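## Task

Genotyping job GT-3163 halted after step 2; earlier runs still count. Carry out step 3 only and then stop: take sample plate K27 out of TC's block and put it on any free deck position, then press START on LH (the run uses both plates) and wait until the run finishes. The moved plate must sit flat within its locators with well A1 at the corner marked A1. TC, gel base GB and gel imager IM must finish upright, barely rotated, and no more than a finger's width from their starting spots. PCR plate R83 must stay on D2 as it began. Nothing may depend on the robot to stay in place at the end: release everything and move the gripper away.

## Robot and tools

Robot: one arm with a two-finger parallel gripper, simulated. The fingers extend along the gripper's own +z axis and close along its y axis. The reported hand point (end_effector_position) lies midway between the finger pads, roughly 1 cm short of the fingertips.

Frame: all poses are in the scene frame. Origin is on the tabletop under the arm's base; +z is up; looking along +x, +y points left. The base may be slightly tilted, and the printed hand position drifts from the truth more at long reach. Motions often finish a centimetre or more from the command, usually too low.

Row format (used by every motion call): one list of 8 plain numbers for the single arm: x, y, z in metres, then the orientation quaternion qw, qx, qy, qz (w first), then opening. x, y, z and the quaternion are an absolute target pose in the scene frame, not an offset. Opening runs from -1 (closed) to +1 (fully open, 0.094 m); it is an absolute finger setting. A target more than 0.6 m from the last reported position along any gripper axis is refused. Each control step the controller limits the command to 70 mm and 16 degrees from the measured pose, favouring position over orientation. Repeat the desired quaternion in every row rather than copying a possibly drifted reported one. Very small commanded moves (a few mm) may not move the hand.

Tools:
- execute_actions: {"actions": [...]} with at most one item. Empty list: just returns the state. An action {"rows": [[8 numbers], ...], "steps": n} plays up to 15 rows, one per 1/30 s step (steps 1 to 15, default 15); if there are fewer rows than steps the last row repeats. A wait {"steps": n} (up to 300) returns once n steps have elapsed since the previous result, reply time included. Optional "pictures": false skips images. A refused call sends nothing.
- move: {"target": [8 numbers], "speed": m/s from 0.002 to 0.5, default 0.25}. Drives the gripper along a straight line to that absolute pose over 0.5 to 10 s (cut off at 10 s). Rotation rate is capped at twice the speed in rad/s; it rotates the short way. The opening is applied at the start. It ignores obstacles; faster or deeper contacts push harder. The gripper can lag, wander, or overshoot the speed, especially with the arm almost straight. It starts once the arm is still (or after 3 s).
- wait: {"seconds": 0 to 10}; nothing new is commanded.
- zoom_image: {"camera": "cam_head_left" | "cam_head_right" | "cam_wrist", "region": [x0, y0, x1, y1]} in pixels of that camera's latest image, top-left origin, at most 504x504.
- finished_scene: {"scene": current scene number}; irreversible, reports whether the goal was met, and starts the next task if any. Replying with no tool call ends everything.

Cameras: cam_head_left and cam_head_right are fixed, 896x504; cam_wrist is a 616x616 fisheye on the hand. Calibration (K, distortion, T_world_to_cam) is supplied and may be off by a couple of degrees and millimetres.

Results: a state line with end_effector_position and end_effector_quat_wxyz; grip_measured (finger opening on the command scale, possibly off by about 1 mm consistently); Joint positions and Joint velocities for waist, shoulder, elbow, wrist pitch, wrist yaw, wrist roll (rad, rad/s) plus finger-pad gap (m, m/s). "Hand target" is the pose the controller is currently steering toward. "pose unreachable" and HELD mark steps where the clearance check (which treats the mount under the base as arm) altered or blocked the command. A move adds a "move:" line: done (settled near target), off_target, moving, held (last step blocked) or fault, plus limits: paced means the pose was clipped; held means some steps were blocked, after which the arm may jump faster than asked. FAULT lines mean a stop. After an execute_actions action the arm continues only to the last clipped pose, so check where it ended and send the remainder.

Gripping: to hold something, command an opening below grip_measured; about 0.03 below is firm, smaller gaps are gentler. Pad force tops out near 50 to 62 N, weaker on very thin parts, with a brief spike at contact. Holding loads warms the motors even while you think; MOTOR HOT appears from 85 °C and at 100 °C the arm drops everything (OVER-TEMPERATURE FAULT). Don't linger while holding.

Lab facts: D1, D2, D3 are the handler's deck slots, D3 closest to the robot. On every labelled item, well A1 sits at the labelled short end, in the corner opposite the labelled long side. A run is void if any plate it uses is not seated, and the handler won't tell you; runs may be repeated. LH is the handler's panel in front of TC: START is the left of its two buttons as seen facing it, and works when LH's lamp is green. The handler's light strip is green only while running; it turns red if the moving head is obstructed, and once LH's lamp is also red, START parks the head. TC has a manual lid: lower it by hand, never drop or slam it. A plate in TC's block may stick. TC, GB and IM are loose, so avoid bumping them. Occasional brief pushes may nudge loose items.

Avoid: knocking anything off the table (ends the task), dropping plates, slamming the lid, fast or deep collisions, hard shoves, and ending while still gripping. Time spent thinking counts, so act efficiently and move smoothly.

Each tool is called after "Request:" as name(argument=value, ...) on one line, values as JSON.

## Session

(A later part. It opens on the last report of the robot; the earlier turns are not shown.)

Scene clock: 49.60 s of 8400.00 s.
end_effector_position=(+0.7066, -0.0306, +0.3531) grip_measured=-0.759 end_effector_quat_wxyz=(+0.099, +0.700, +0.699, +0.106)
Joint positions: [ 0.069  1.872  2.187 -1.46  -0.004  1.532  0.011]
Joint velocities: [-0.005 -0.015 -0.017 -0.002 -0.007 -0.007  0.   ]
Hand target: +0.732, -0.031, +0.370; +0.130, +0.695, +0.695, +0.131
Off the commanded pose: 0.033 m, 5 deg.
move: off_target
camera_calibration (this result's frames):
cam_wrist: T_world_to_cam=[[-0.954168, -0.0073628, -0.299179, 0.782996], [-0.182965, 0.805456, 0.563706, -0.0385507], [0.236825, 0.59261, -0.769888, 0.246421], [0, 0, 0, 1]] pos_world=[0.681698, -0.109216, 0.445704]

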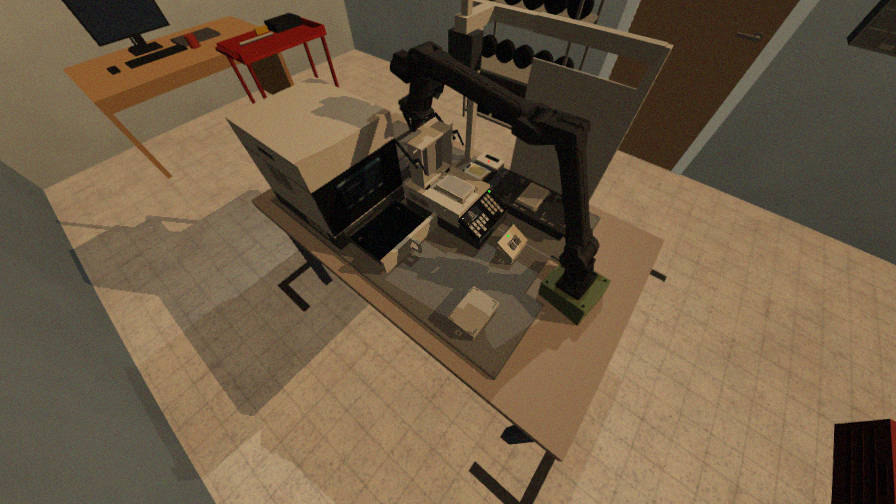

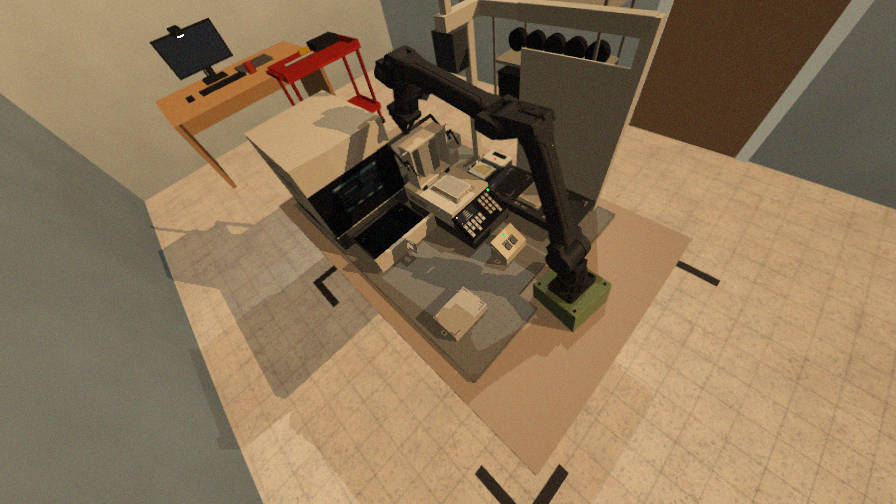

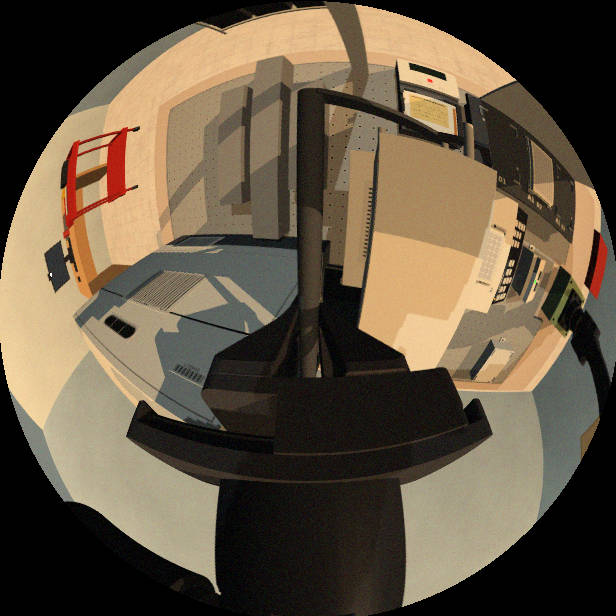

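The lid is at its stop. Release and back away.

Request:
execute_actions(actions=[{"rows":[[0.715,-0.03,0.36,0.1,0.7,0.7,0.1,-0.55]],"steps":8}], pictures=false)

Request:
move(target=[0.7,-0.03,0.43,0.13,0.695,0.695,0.13,-0.55], speed=0.15)

Request:
move(target=[0.53,-0.03,0.4,0.2,0.35,0.91,0.08,-0.55])

Request:
move(target=[0.45,-0.035,0.26,0.26,0,0.966,0,1])

Request:
zoom_image(camera="cam_wrist", region=[180, 80, 440, 340])

Scene clock: 51.43 s of 8400.00 s.
end_effector_position=(+0.7056, -0.0317, +0.3543) grip_measured=-0.552 end_effector_quat_wxyz=(+0.096, +0.701, +0.700, +0.097)
Joint positions: [ 0.07   1.885  2.214 -1.49   0.004  1.532  0.021]
Joint velocities: [-0.005  0.005  0.002 -0.012  0.037 -0.066 -0.001]
Hand target: +0.714, -0.030, +0.360; +0.101, +0.700, +0.700, +0.101
Off the commanded pose: 0.011 m, 1 deg.
Steps of this call (steps 1 to 47: nothing new was sent; steps 48 to 55: all 8 steps of this action). Readings (end_effector_position):
48: (+0.7055, -0.0307, +0.3533)
49: (+0.7051, -0.0312, +0.3536)
51: (+0.7055, -0.0316, +0.3546)
55: the state above

Scene clock: 52.73 s of 8400.00 s.
end_effector_position=(+0.6966, -0.0323, +0.4130) grip_measured=-0.552 end_effector_quat_wxyz=(+0.121, +0.697, +0.696, +0.121)
Joint positions: [ 0.07   1.84   2.287 -1.538  0.004  1.532  0.021]
Joint velocities: [-0.005  0.005 -0.012 -0.002  0.022 -0.037  0.002]
Hand target: +0.699, -0.030, +0.430; +0.130, +0.695, +0.695, +0.131
Off the commanded pose: 0.018 m, 1 deg.
move: off_target
camera_calibration (this result's frames):
cam_wrist: T_world_to_cam=[[-0.936987, -0.00766236, -0.349279, 0.800054], [-0.210002, 0.811336, 0.545558, -0.0462564], [0.279203, 0.58453, -0.76182, 0.262783], [0, 0, 0, 1]] pos_world=[0.666557, -0.109945, 0.504871]

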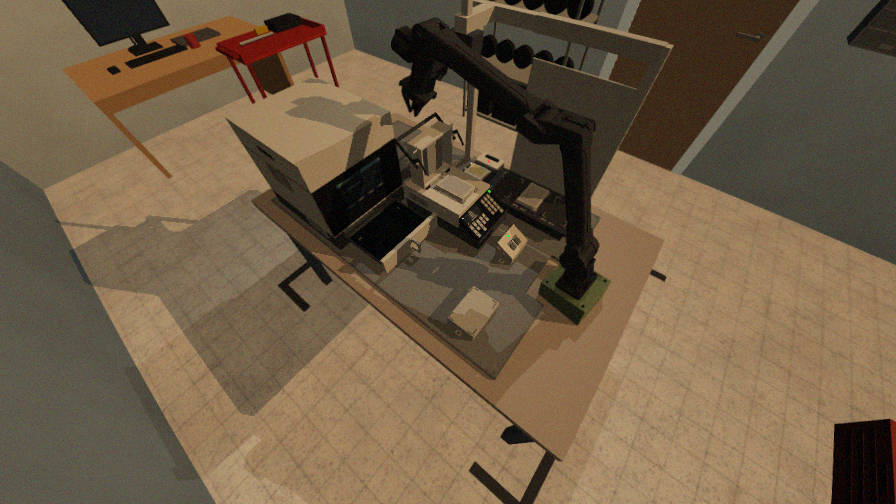

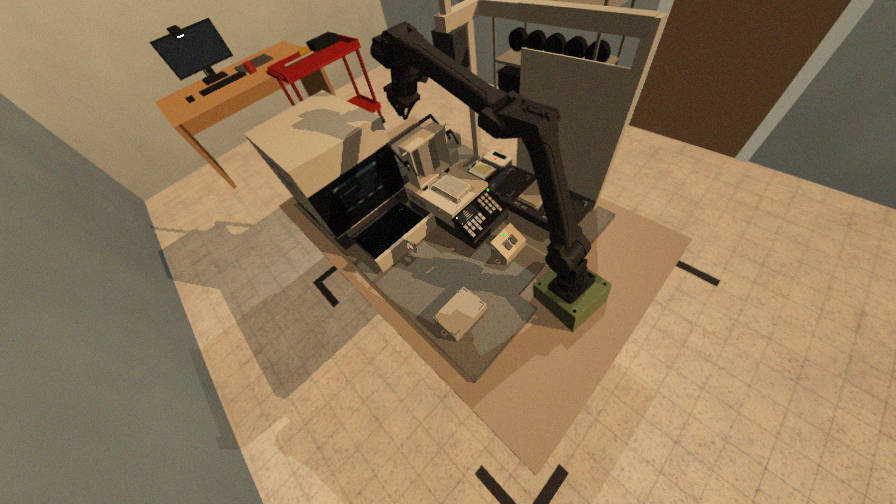

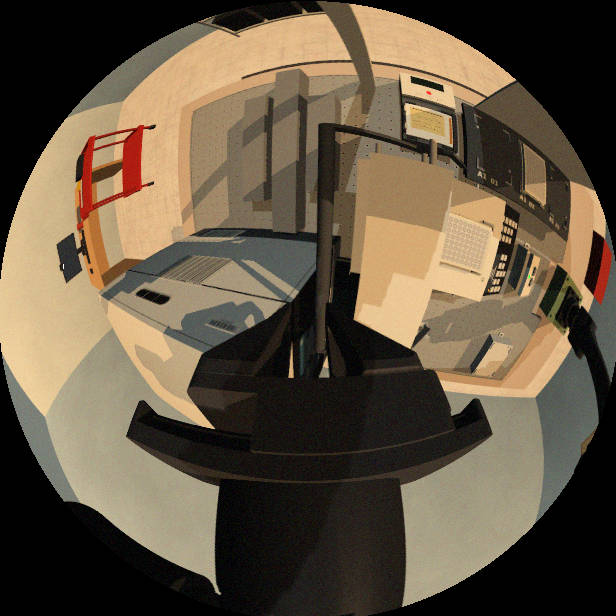

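Scene clock: 55.00 s of 8400.00 s.
end_effector_position=(+0.5284, -0.0235, +0.4005) grip_measured=-0.552 end_effector_quat_wxyz=(+0.191, +0.353, +0.912, +0.079)
Joint positions: [ 0.069  1.283  1.51  -1.245 -0.01   0.7    0.021]
Joint velocities: [-0.005 -0.005 -0.002 -0.007 -0.051  0.066 -0.   ]
Hand target: +0.531, -0.028, +0.401; +0.200, +0.351, +0.911, +0.080
Off the commanded pose: 0.007 m, 1 deg.
move: done
camera_calibration (this result's frames):
cam_wrist: T_world_to_cam=[[-0.602162, -0.744447, -0.288444, 0.419562], [-0.795675, 0.529905, 0.293432, 0.321995], [-0.065596, 0.406201, -0.911426, 0.533065], [0, 0, 0, 1]] pos_world=[0.543815, -0.0748169, 0.512386]

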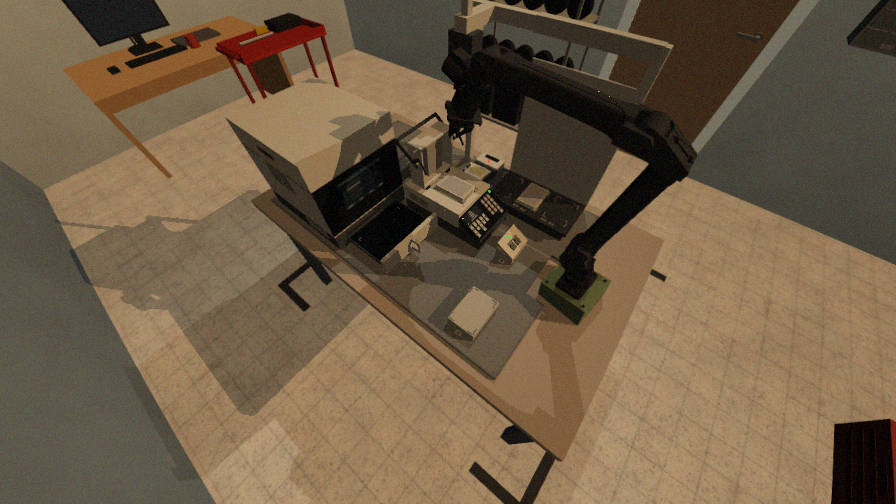

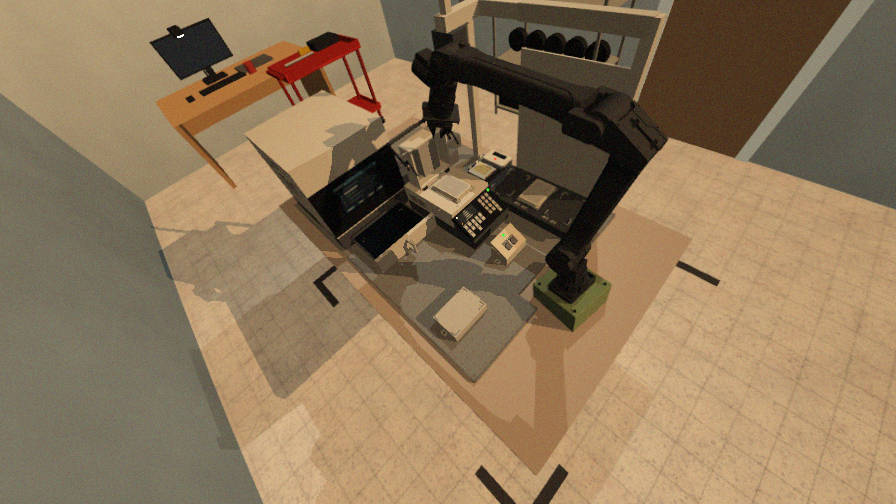

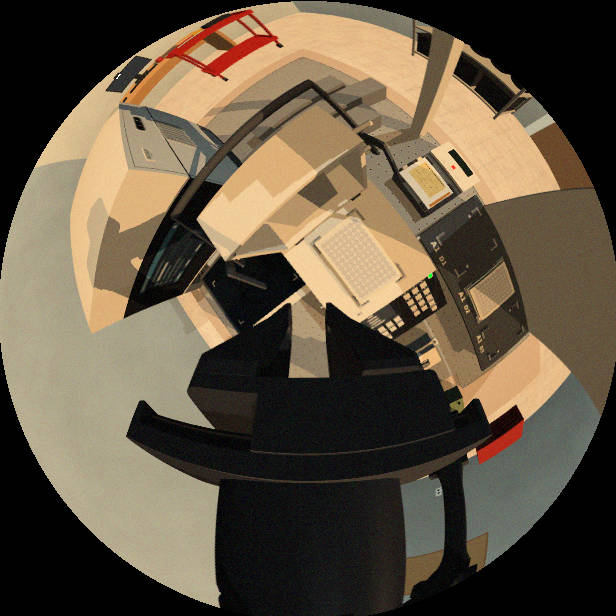

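Scene clock: 57.07 s of 8400.00 s.
end_effector_position=(+0.4479, -0.0305, +0.2542) grip_measured=+1.000 end_effector_quat_wxyz=(+0.245, +0.002, +0.969, +0.004)
Joint positions: [ 0.031  1.07   0.904 -0.775 -0.033 -0.065  0.094]
Joint velocities: [-0.005 -0.005 -0.002 -0.002 -0.022 -0.11   0.   ]
Hand target: +0.451, -0.034, +0.260; +0.260, +0.000, +0.966, +0.000
Off the commanded pose: 0.008 m, 2 deg.
move: done
camera_calibration (this result's frames):
cam_wrist: T_world_to_cam=[[0.0118875, -0.999821, -0.0147077, -0.028699], [-0.99147, -0.0136949, 0.129616, 0.417285], [-0.129795, 0.0130415, -0.991455, 0.434339], [0, 0, 0, 1]] pos_world=[0.470442, -0.0286436, 0.376118]

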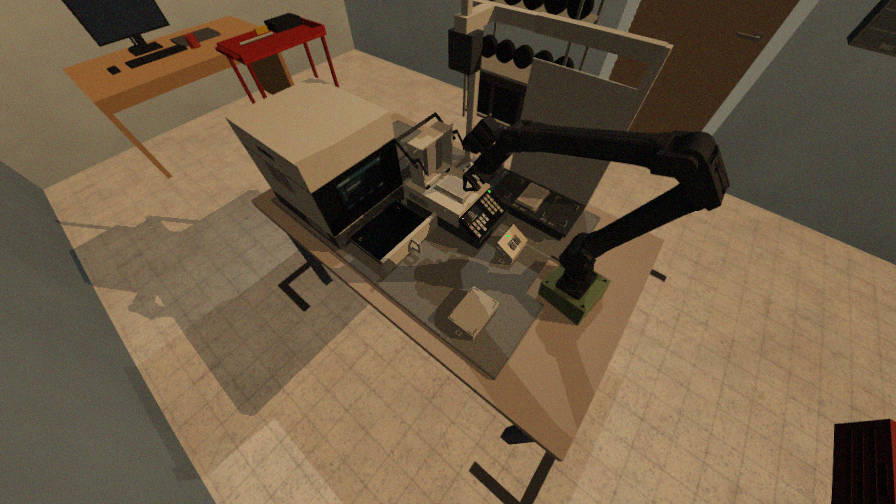

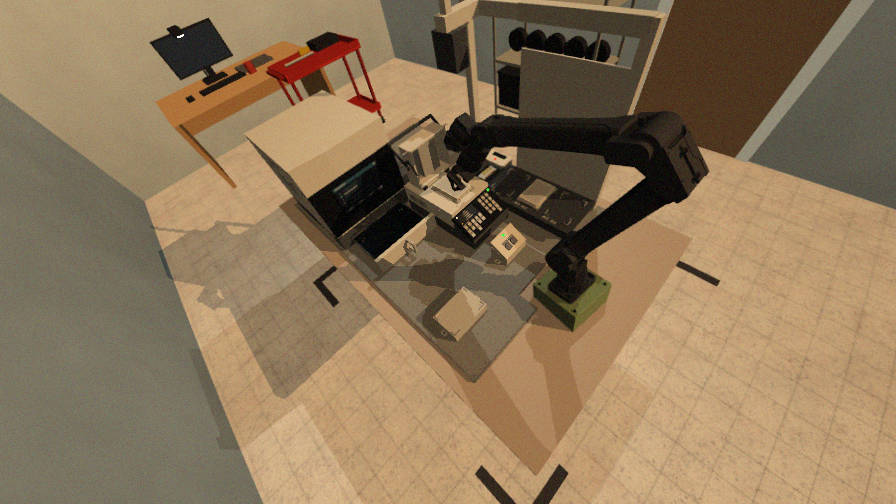

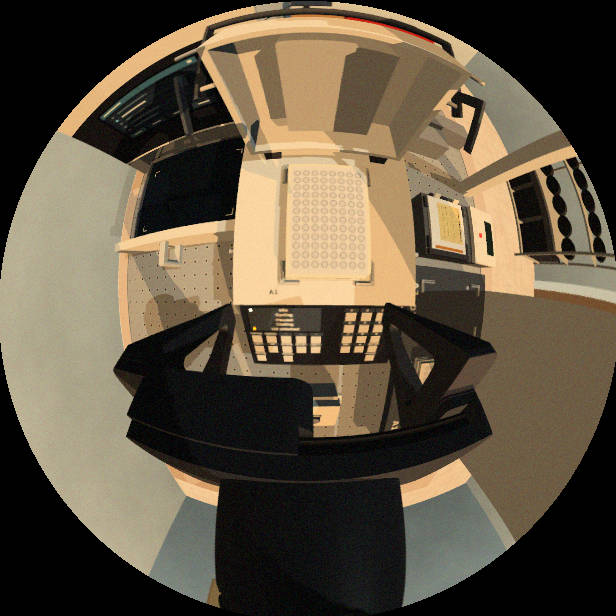

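Region (180, 80, 440, 340) of cam_wrist's 616x616 image, scaled by 1.938, with more detail than that image has.

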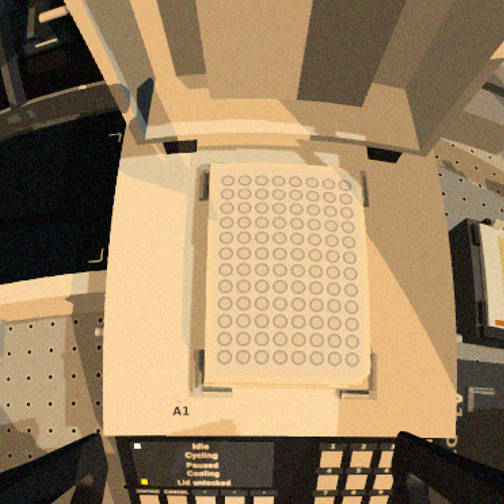

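Request:
move(target=[0.545,-0.047,0.25,0.087,0,0.996,0,1])

Request:
move(target=[0.528,-0.047,0.2,0.087,0,0.996,0,1], speed=0.1)

Request:
zoom_image(camera="cam_head_right", region=[420, 160, 490, 220])

Scene clock: 60.33 s of 8400.00 s.
end_effector_position=(+0.5320, -0.0420, +0.2364) grip_measured=+1.000 end_effector_quat_wxyz=(+0.077, +0.000, +0.997, +0.001)
Joint positions: [ 0.031  1.489  1.357 -1.148 -0.004 -0.076  0.094]
Joint velocities: [-0.015  0.005 -0.022  0.002 -0.037 -0.007  0.   ]
Hand target: +0.544, -0.048, +0.250; +0.087, -0.000, +0.996, -0.002
Off the commanded pose: 0.019 m, 1 deg.
move: off_target
camera_calibration (this result's frames):
cam_wrist: T_world_to_cam=[[0.0112404, -0.999846, -0.013512, -0.0413905], [-0.89113, -0.0161463, 0.453461, 0.372851], [-0.453609, 0.00694383, -0.891174, 0.576107], [0, 0, 0, 1]] pos_world=[0.594052, -0.0393643, 0.343779]

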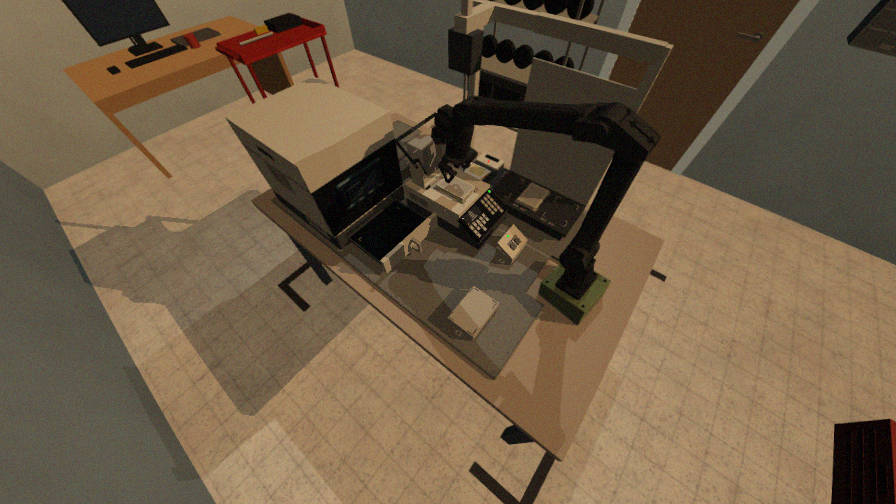

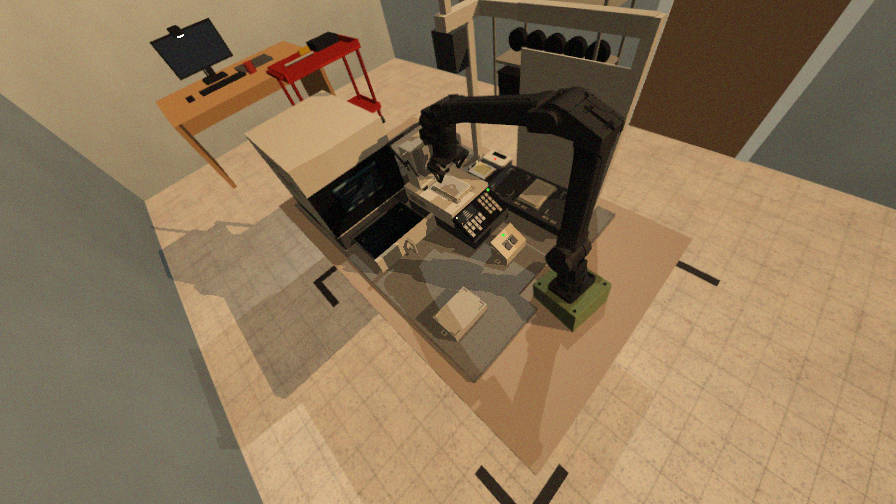

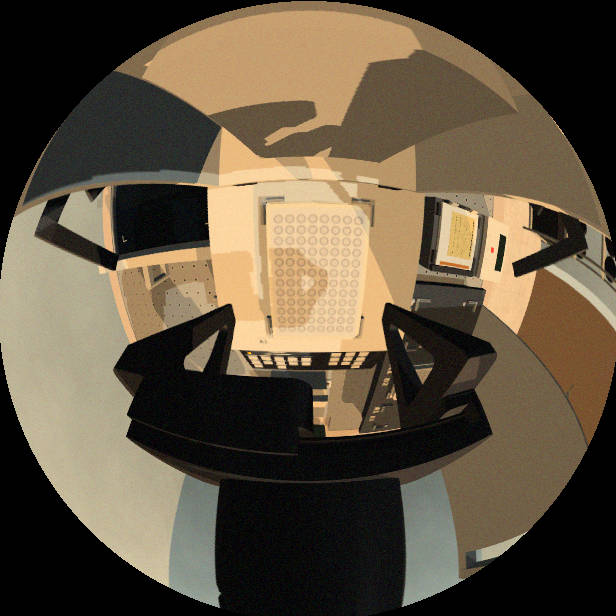

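Scene clock: 61.13 s of 8400.00 s.
end_effector_position=(+0.5246, -0.0428, +0.2062) grip_measured=+1.000 end_effector_quat_wxyz=(+0.085, +0.001, +0.996, +0.000)
Joint positions: [ 0.027  1.486  1.268 -1.047 -0.004 -0.079  0.094]
Joint velocities: [-0.015 -0.024 -0.007  0.007 -0.081  0.007  0.   ]
Hand target: +0.528, -0.047, +0.200; +0.087, +0.000, +0.996, +0.000
Off the commanded pose: 0.008 m, 0 deg.
move: done
camera_calibration (this result's frames):
cam_wrist: T_world_to_cam=[[0.0101322, -0.999885, -0.0112971, -0.0424486], [-0.898082, -0.0140674, 0.439603, 0.386511], [-0.439711, 0.00569157, -0.898121, 0.539925], [0, 0, 0, 1]] pos_world=[0.58496, -0.0400796, 0.314527]

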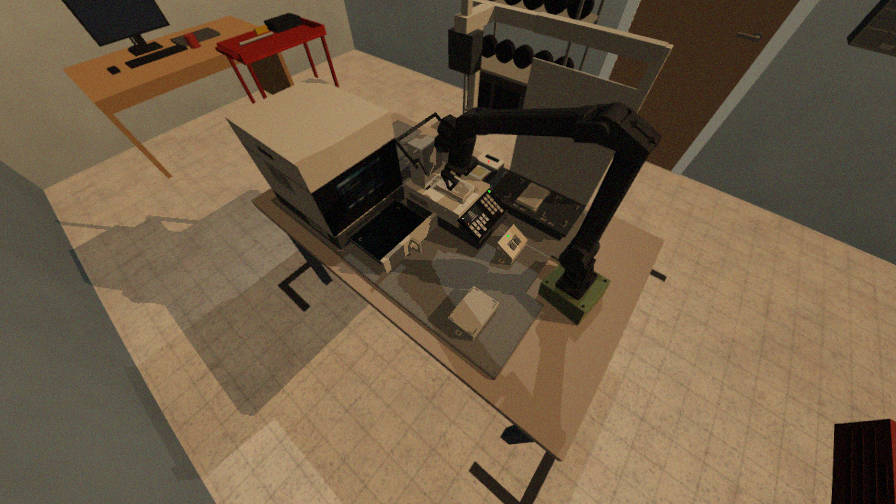

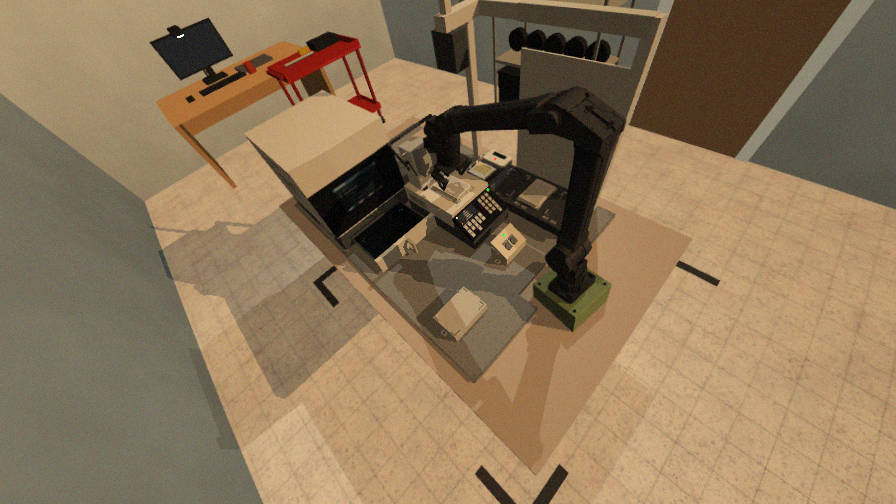

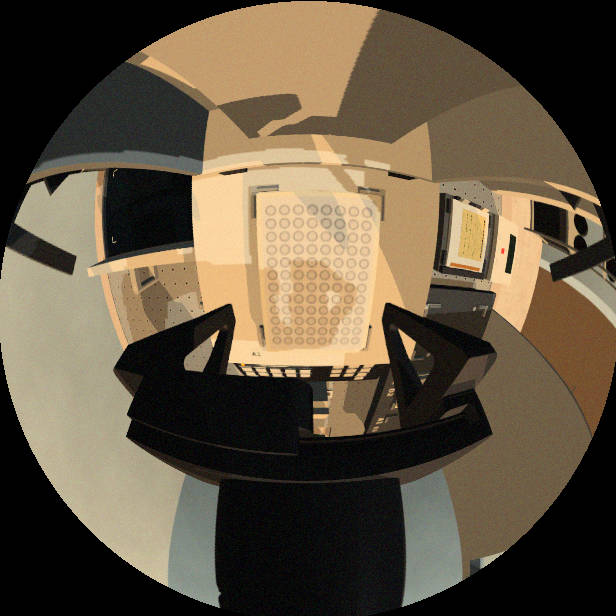

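Region (420, 160, 490, 220) of cam_head_right's 896x504 image, scaled by 7.200, with more detail than that image has; it fills the top 432 rows of this view, and the rest is white.

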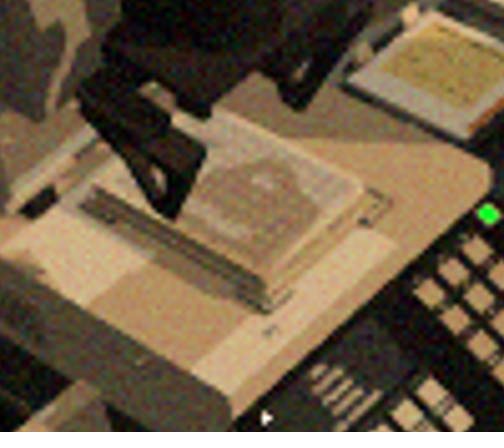

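Request:
move(target=[0.532,-0.054,0.183,0.087,0,0.996,0,1], speed=0.05)

Request:
move(target=[0.532,-0.054,0.165,0.087,0,0.996,0,1], speed=0.04)

Scene clock: 62.87 s of 8400.00 s.
end_effector_position=(+0.5294, -0.0507, +0.1903) grip_measured=+1.000 end_effector_quat_wxyz=(+0.086, +0.002, +0.996, -0.000)
Joint positions: [ 0.011  1.513  1.257 -1.007 -0.009 -0.093  0.094]
Joint velocities: [-0.015 -0.015 -0.002  0.002  0.022 -0.022  0.   ]
Hand target: +0.532, -0.054, +0.183; +0.087, +0.000, +0.996, +0.000
Off the commanded pose: 0.008 m, 0 deg.
move: done
camera_calibration (this result's frames):
cam_wrist: T_world_to_cam=[[0.00857374, -0.999903, -0.0109489, -0.0497727], [-0.899131, -0.0125003, 0.437501, 0.398699], [-0.437596, 0.0060935, -0.899151, 0.526877], [0, 0, 0, 1]] pos_world=[0.589469, -0.0479946, 0.298765]

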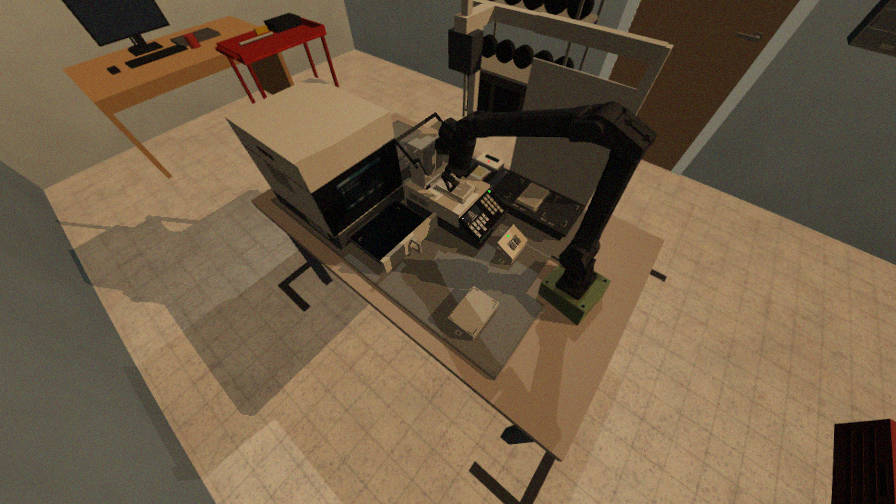

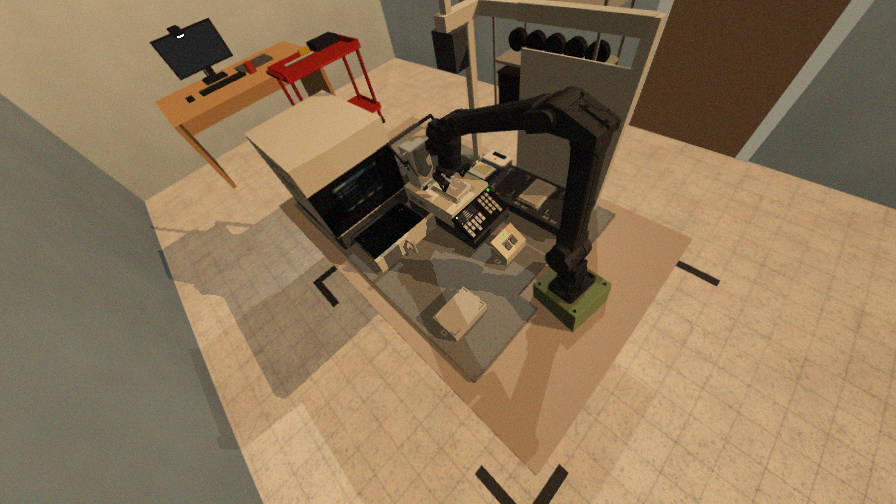

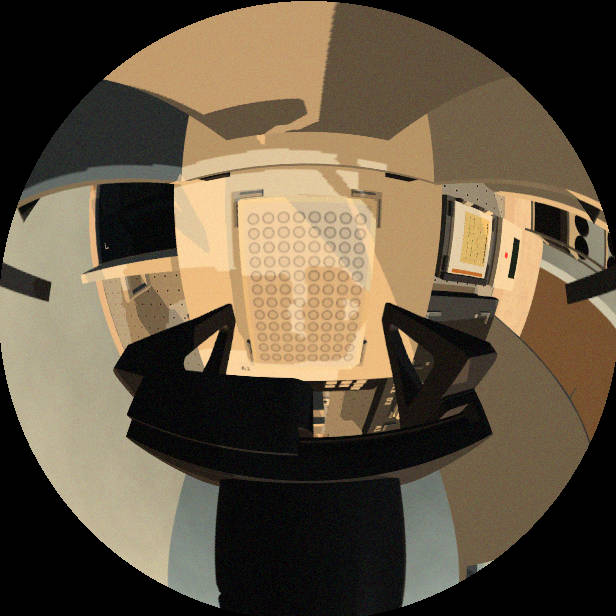

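Scene clock: 63.87 s of 8400.00 s.
end_effector_position=(+0.5302, -0.0507, +0.1737) grip_measured=+1.000 end_effector_quat_wxyz=(+0.088, +0.001, +0.996, -0.000)
Joint positions: [ 0.011  1.531  1.233 -0.961 -0.009 -0.093  0.094]
Joint velocities: [ 0.005  0.005 -0.012  0.027  0.022  0.022  0.   ]
Hand target: +0.532, -0.054, +0.165; +0.087, +0.000, +0.996, -0.000
Off the commanded pose: 0.009 m, 0 deg.
move: done
camera_calibration (this result's frames):
cam_wrist: T_world_to_cam=[[0.00895868, -0.999904, -0.0105643, -0.0501872], [-0.900451, -0.0126611, 0.434773, 0.407907], [-0.434865, 0.00561761, -0.900478, 0.511062], [0, 0, 0, 1]] pos_world=[0.589993, -0.0478888, 0.282323]

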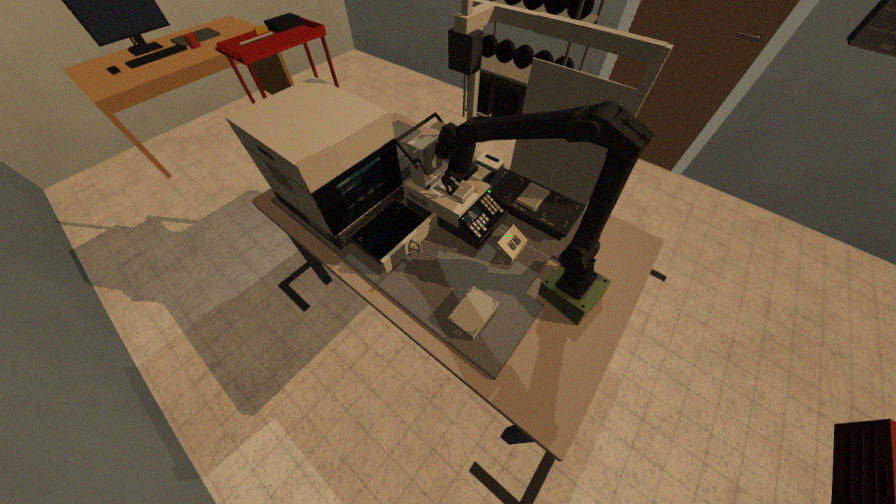

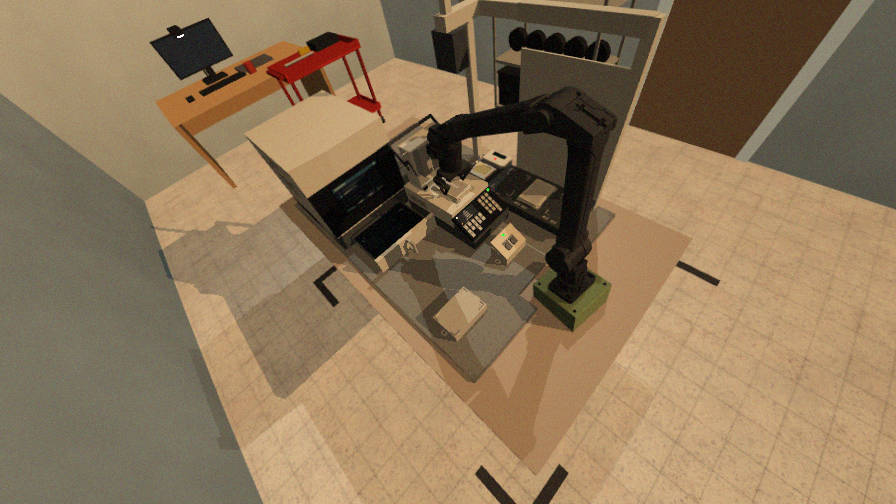

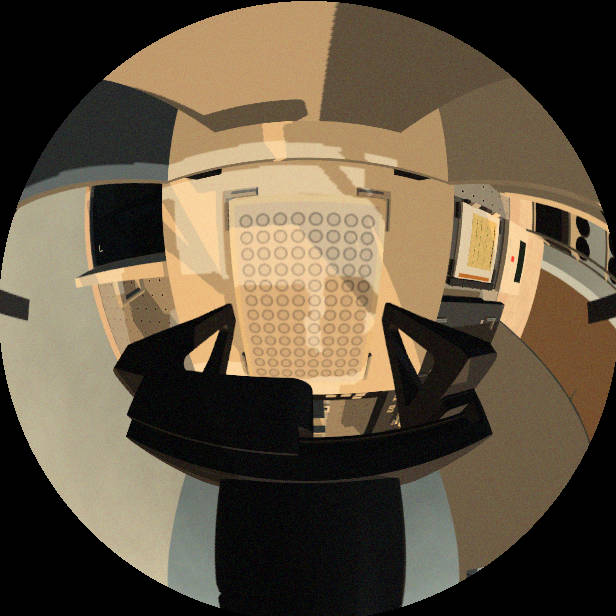

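Request:
execute_actions(actions=[{"rows":[[0.532,-0.053,0.161,0.087,0,0.996,0,1]],"steps":10}], pictures=false)

Request:
execute_actions(actions=[{"rows":[[0.532,-0.051,0.163,0.087,0,0.996,0,0.7]]}], pictures=false)

Scene clock: 65.43 s of 8400.00 s.
end_effector_position=(+0.5304, -0.0507, +0.1715) grip_measured=+1.000 end_effector_quat_wxyz=(+0.090, +0.001, +0.996, -0.000)
Joint positions: [ 0.011  1.532  1.227 -0.951 -0.009 -0.093  0.094]
Joint velocities: [-0.015  0.005  0.012  0.002  0.007 -0.066  0.   ]
Hand target: +0.532, -0.053, +0.161; +0.087, +0.000, +0.996, +0.000
Off the commanded pose: 0.011 m, 0 deg.
Steps of this call (steps 1 to 37: nothing new was sent; steps 38 to 47: all 10 steps of this action). Readings (end_effector_position):
38: (+0.5304, -0.0507, +0.1735)
39: (+0.5309, -0.0507, +0.1733)
41: (+0.5308, -0.0507, +0.1724)
45: (+0.5304, -0.0507, +0.1716)
47: the state above

Scene clock: 65.93 s of 8400.00 s.
end_effector_position=(+0.5305, -0.0497, +0.1715) grip_measured=+0.726 end_effector_quat_wxyz=(+0.090, +0.001, +0.996, +0.001)
Joint positions: [ 0.011  1.532  1.227 -0.951 -0.012 -0.093  0.081]
Joint velocities: [-0.015 -0.005 -0.002  0.017  0.066 -0.007  0.001]
Hand target: +0.532, -0.051, +0.163; +0.087, -0.000, +0.996, -0.000
Off the commanded pose: 0.009 m, 0 deg.
Steps of this call (steps 1 to 15: all 15 steps of this action). Readings (end_effector_position):
1: (+0.5304, -0.0507, +0.1715)
2: (+0.5305, -0.0499, +0.1715)
4: (+0.5305, -0.0497, +0.1715)
8: (+0.5305, -0.0497, +0.1715)
15: the state above

Request:
move(target=[0.54,-0.05,0.225,0.087,0,0.996,0,0.68], speed=0.04)

Scene clock: 68.20 s of 8400.00 s.
end_effector_position=(+0.5258, -0.0497, +0.2075) grip_measured=+0.726 end_effector_quat_wxyz=(+0.072, +0.001, +0.997, +0.003)
Joint positions: [ 0.011  1.504  1.297 -1.085 -0.011 -0.093  0.081]
Joint velocities: [ 0.005 -0.005  0.022  0.002 -0.007  0.022 -0.   ]
Hand target: +0.539, -0.050, +0.225; +0.087, -0.000, +0.996, +0.000
Off the commanded pose: 0.023 m, 2 deg.
move: off_target
camera_calibration (this result's frames):
cam_wrist: T_world_to_cam=[[0.00990266, -0.999819, -0.0162278, -0.0481577], [-0.886393, -0.0162883, 0.462647, 0.375861], [-0.462828, 0.00980276, -0.886394, 0.551563], [0, 0, 0, 1]] pos_world=[0.588916, -0.0474337, 0.31423]

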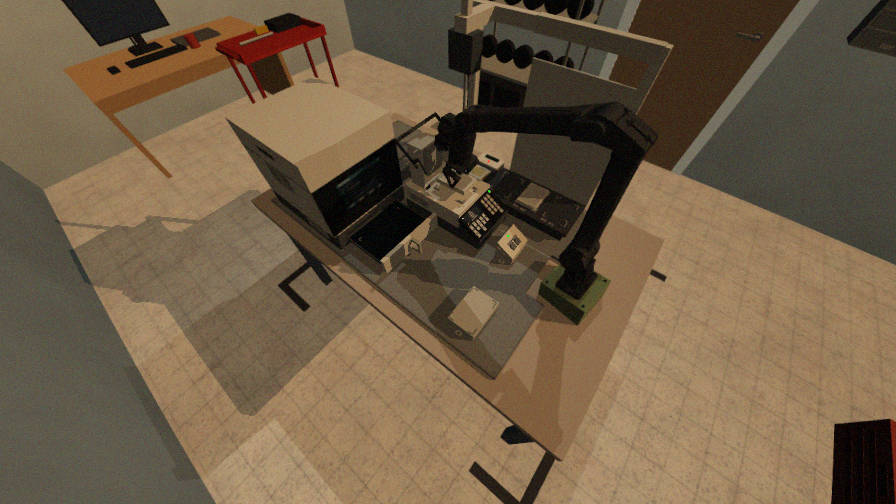

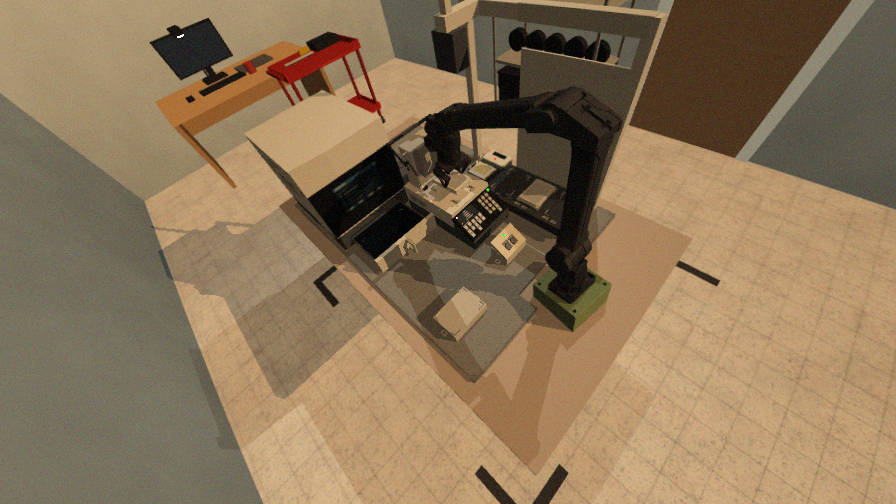

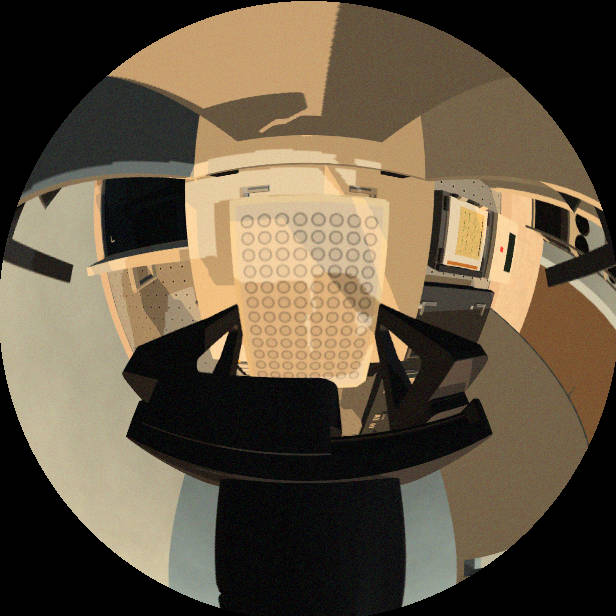

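Request:
move(target=[0.33,-0.12,0.22,0.083,0.381,0.92,-0.034,0.68])

Request:
move(target=[0.175,-0.26,0.14,0.064,0.704,0.704,-0.064,0.68])

Scene clock: 71.50 s of 8400.00 s.
end_effector_position=(+0.3339, -0.1169, +0.2215) grip_measured=+0.726 end_effector_quat_wxyz=(+0.090, +0.373, +0.923, -0.032)
Joint positions: [-0.214  1.017  0.841 -1.085  0.053  0.446  0.081]
Joint velocities: [-0.024 -0.005 -0.002  0.002 -0.007  0.007  0.001]
Hand target: +0.329, -0.118, +0.221; +0.084, +0.381, +0.920, -0.034
Off the commanded pose: 0.005 m, 1 deg.
move: done
camera_calibration (this result's frames):
cam_wrist: T_world_to_cam=[[-0.685382, -0.727954, -0.0182825, 0.151175], [-0.665851, 0.616351, 0.420421, 0.20787], [-0.294779, 0.300323, -0.907145, 0.458269], [0, 0, 0, 1]] pos_world=[0.377111, -0.155701, 0.331087]

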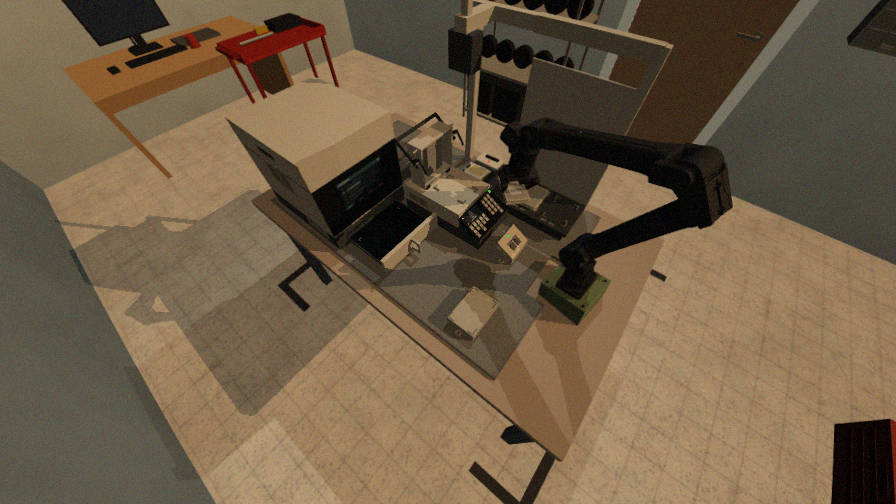

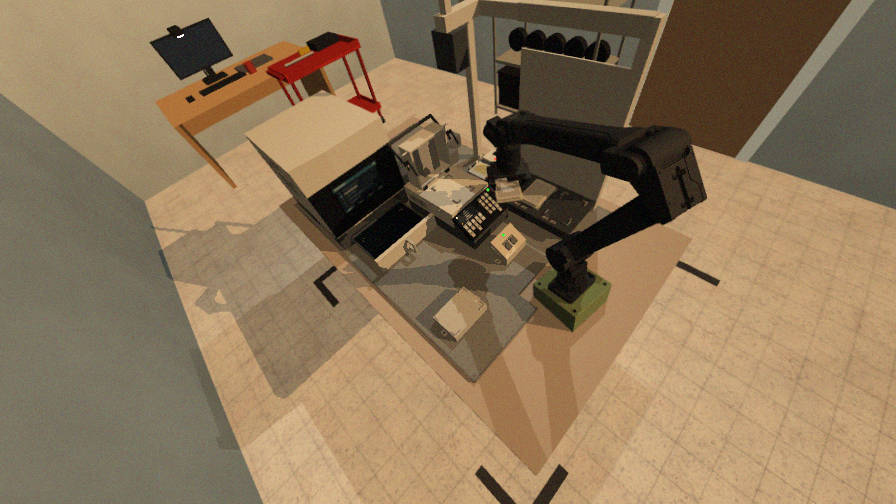

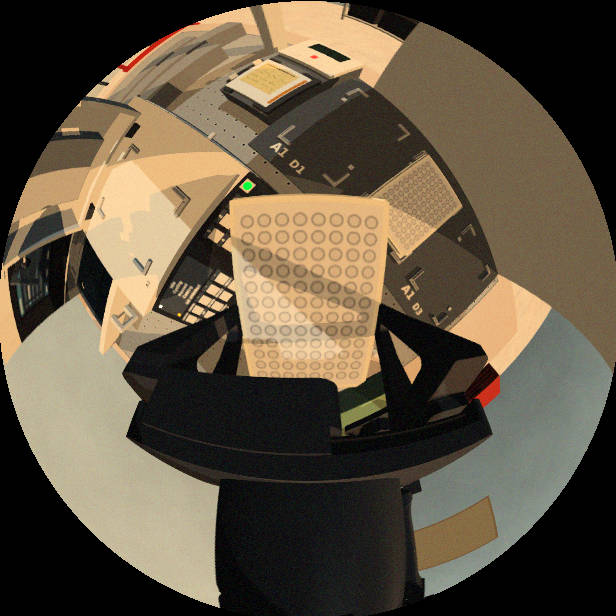

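Scene clock: 73.50 s of 8400.00 s.
end_effector_position=(+0.1716, -0.2570, +0.1423) grip_measured=+0.726 end_effector_quat_wxyz=(+0.059, +0.700, +0.709, -0.065)
Joint positions: [-0.901  1.075  0.624 -0.886 -0.001  0.563  0.081]
Joint velocities: [-0.015 -0.005  0.012 -0.002 -0.081 -0.022 -0.001]
Hand target: +0.172, -0.259, +0.140; +0.064, +0.704, +0.704, -0.065
Off the commanded pose: 0.005 m, 1 deg.
move: done
camera_calibration (this result's frames):
cam_wrist: T_world_to_cam=[[-0.999728, -0.0233015, -0.00123936, 0.169088], [-0.021522, 0.900252, 0.434837, 0.179834], [-0.00901663, 0.434745, -0.900508, 0.365204], [0, 0, 0, 1]] pos_world=[0.176205, -0.316726, 0.25088]

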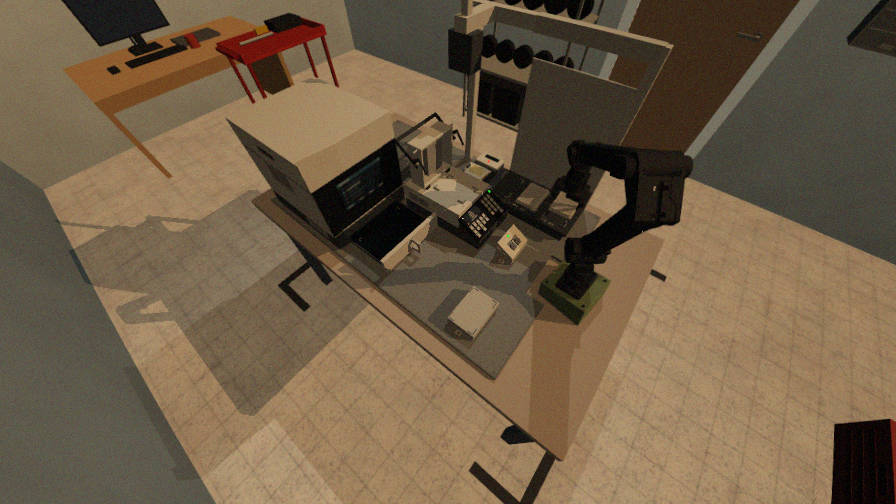

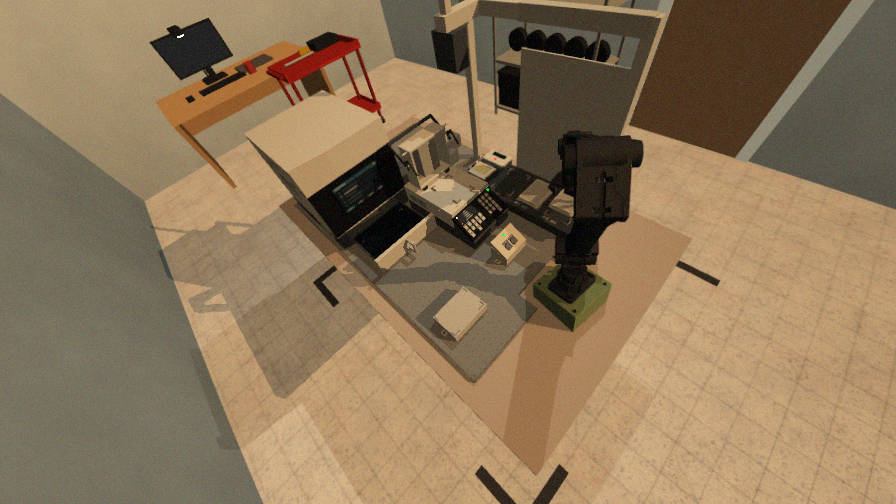

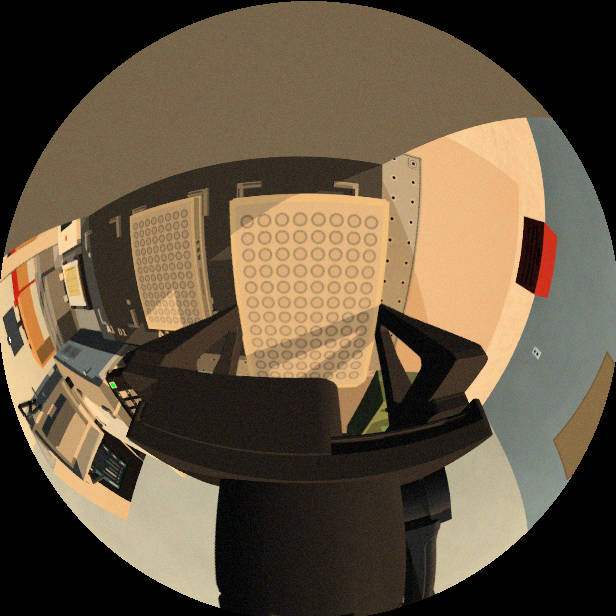

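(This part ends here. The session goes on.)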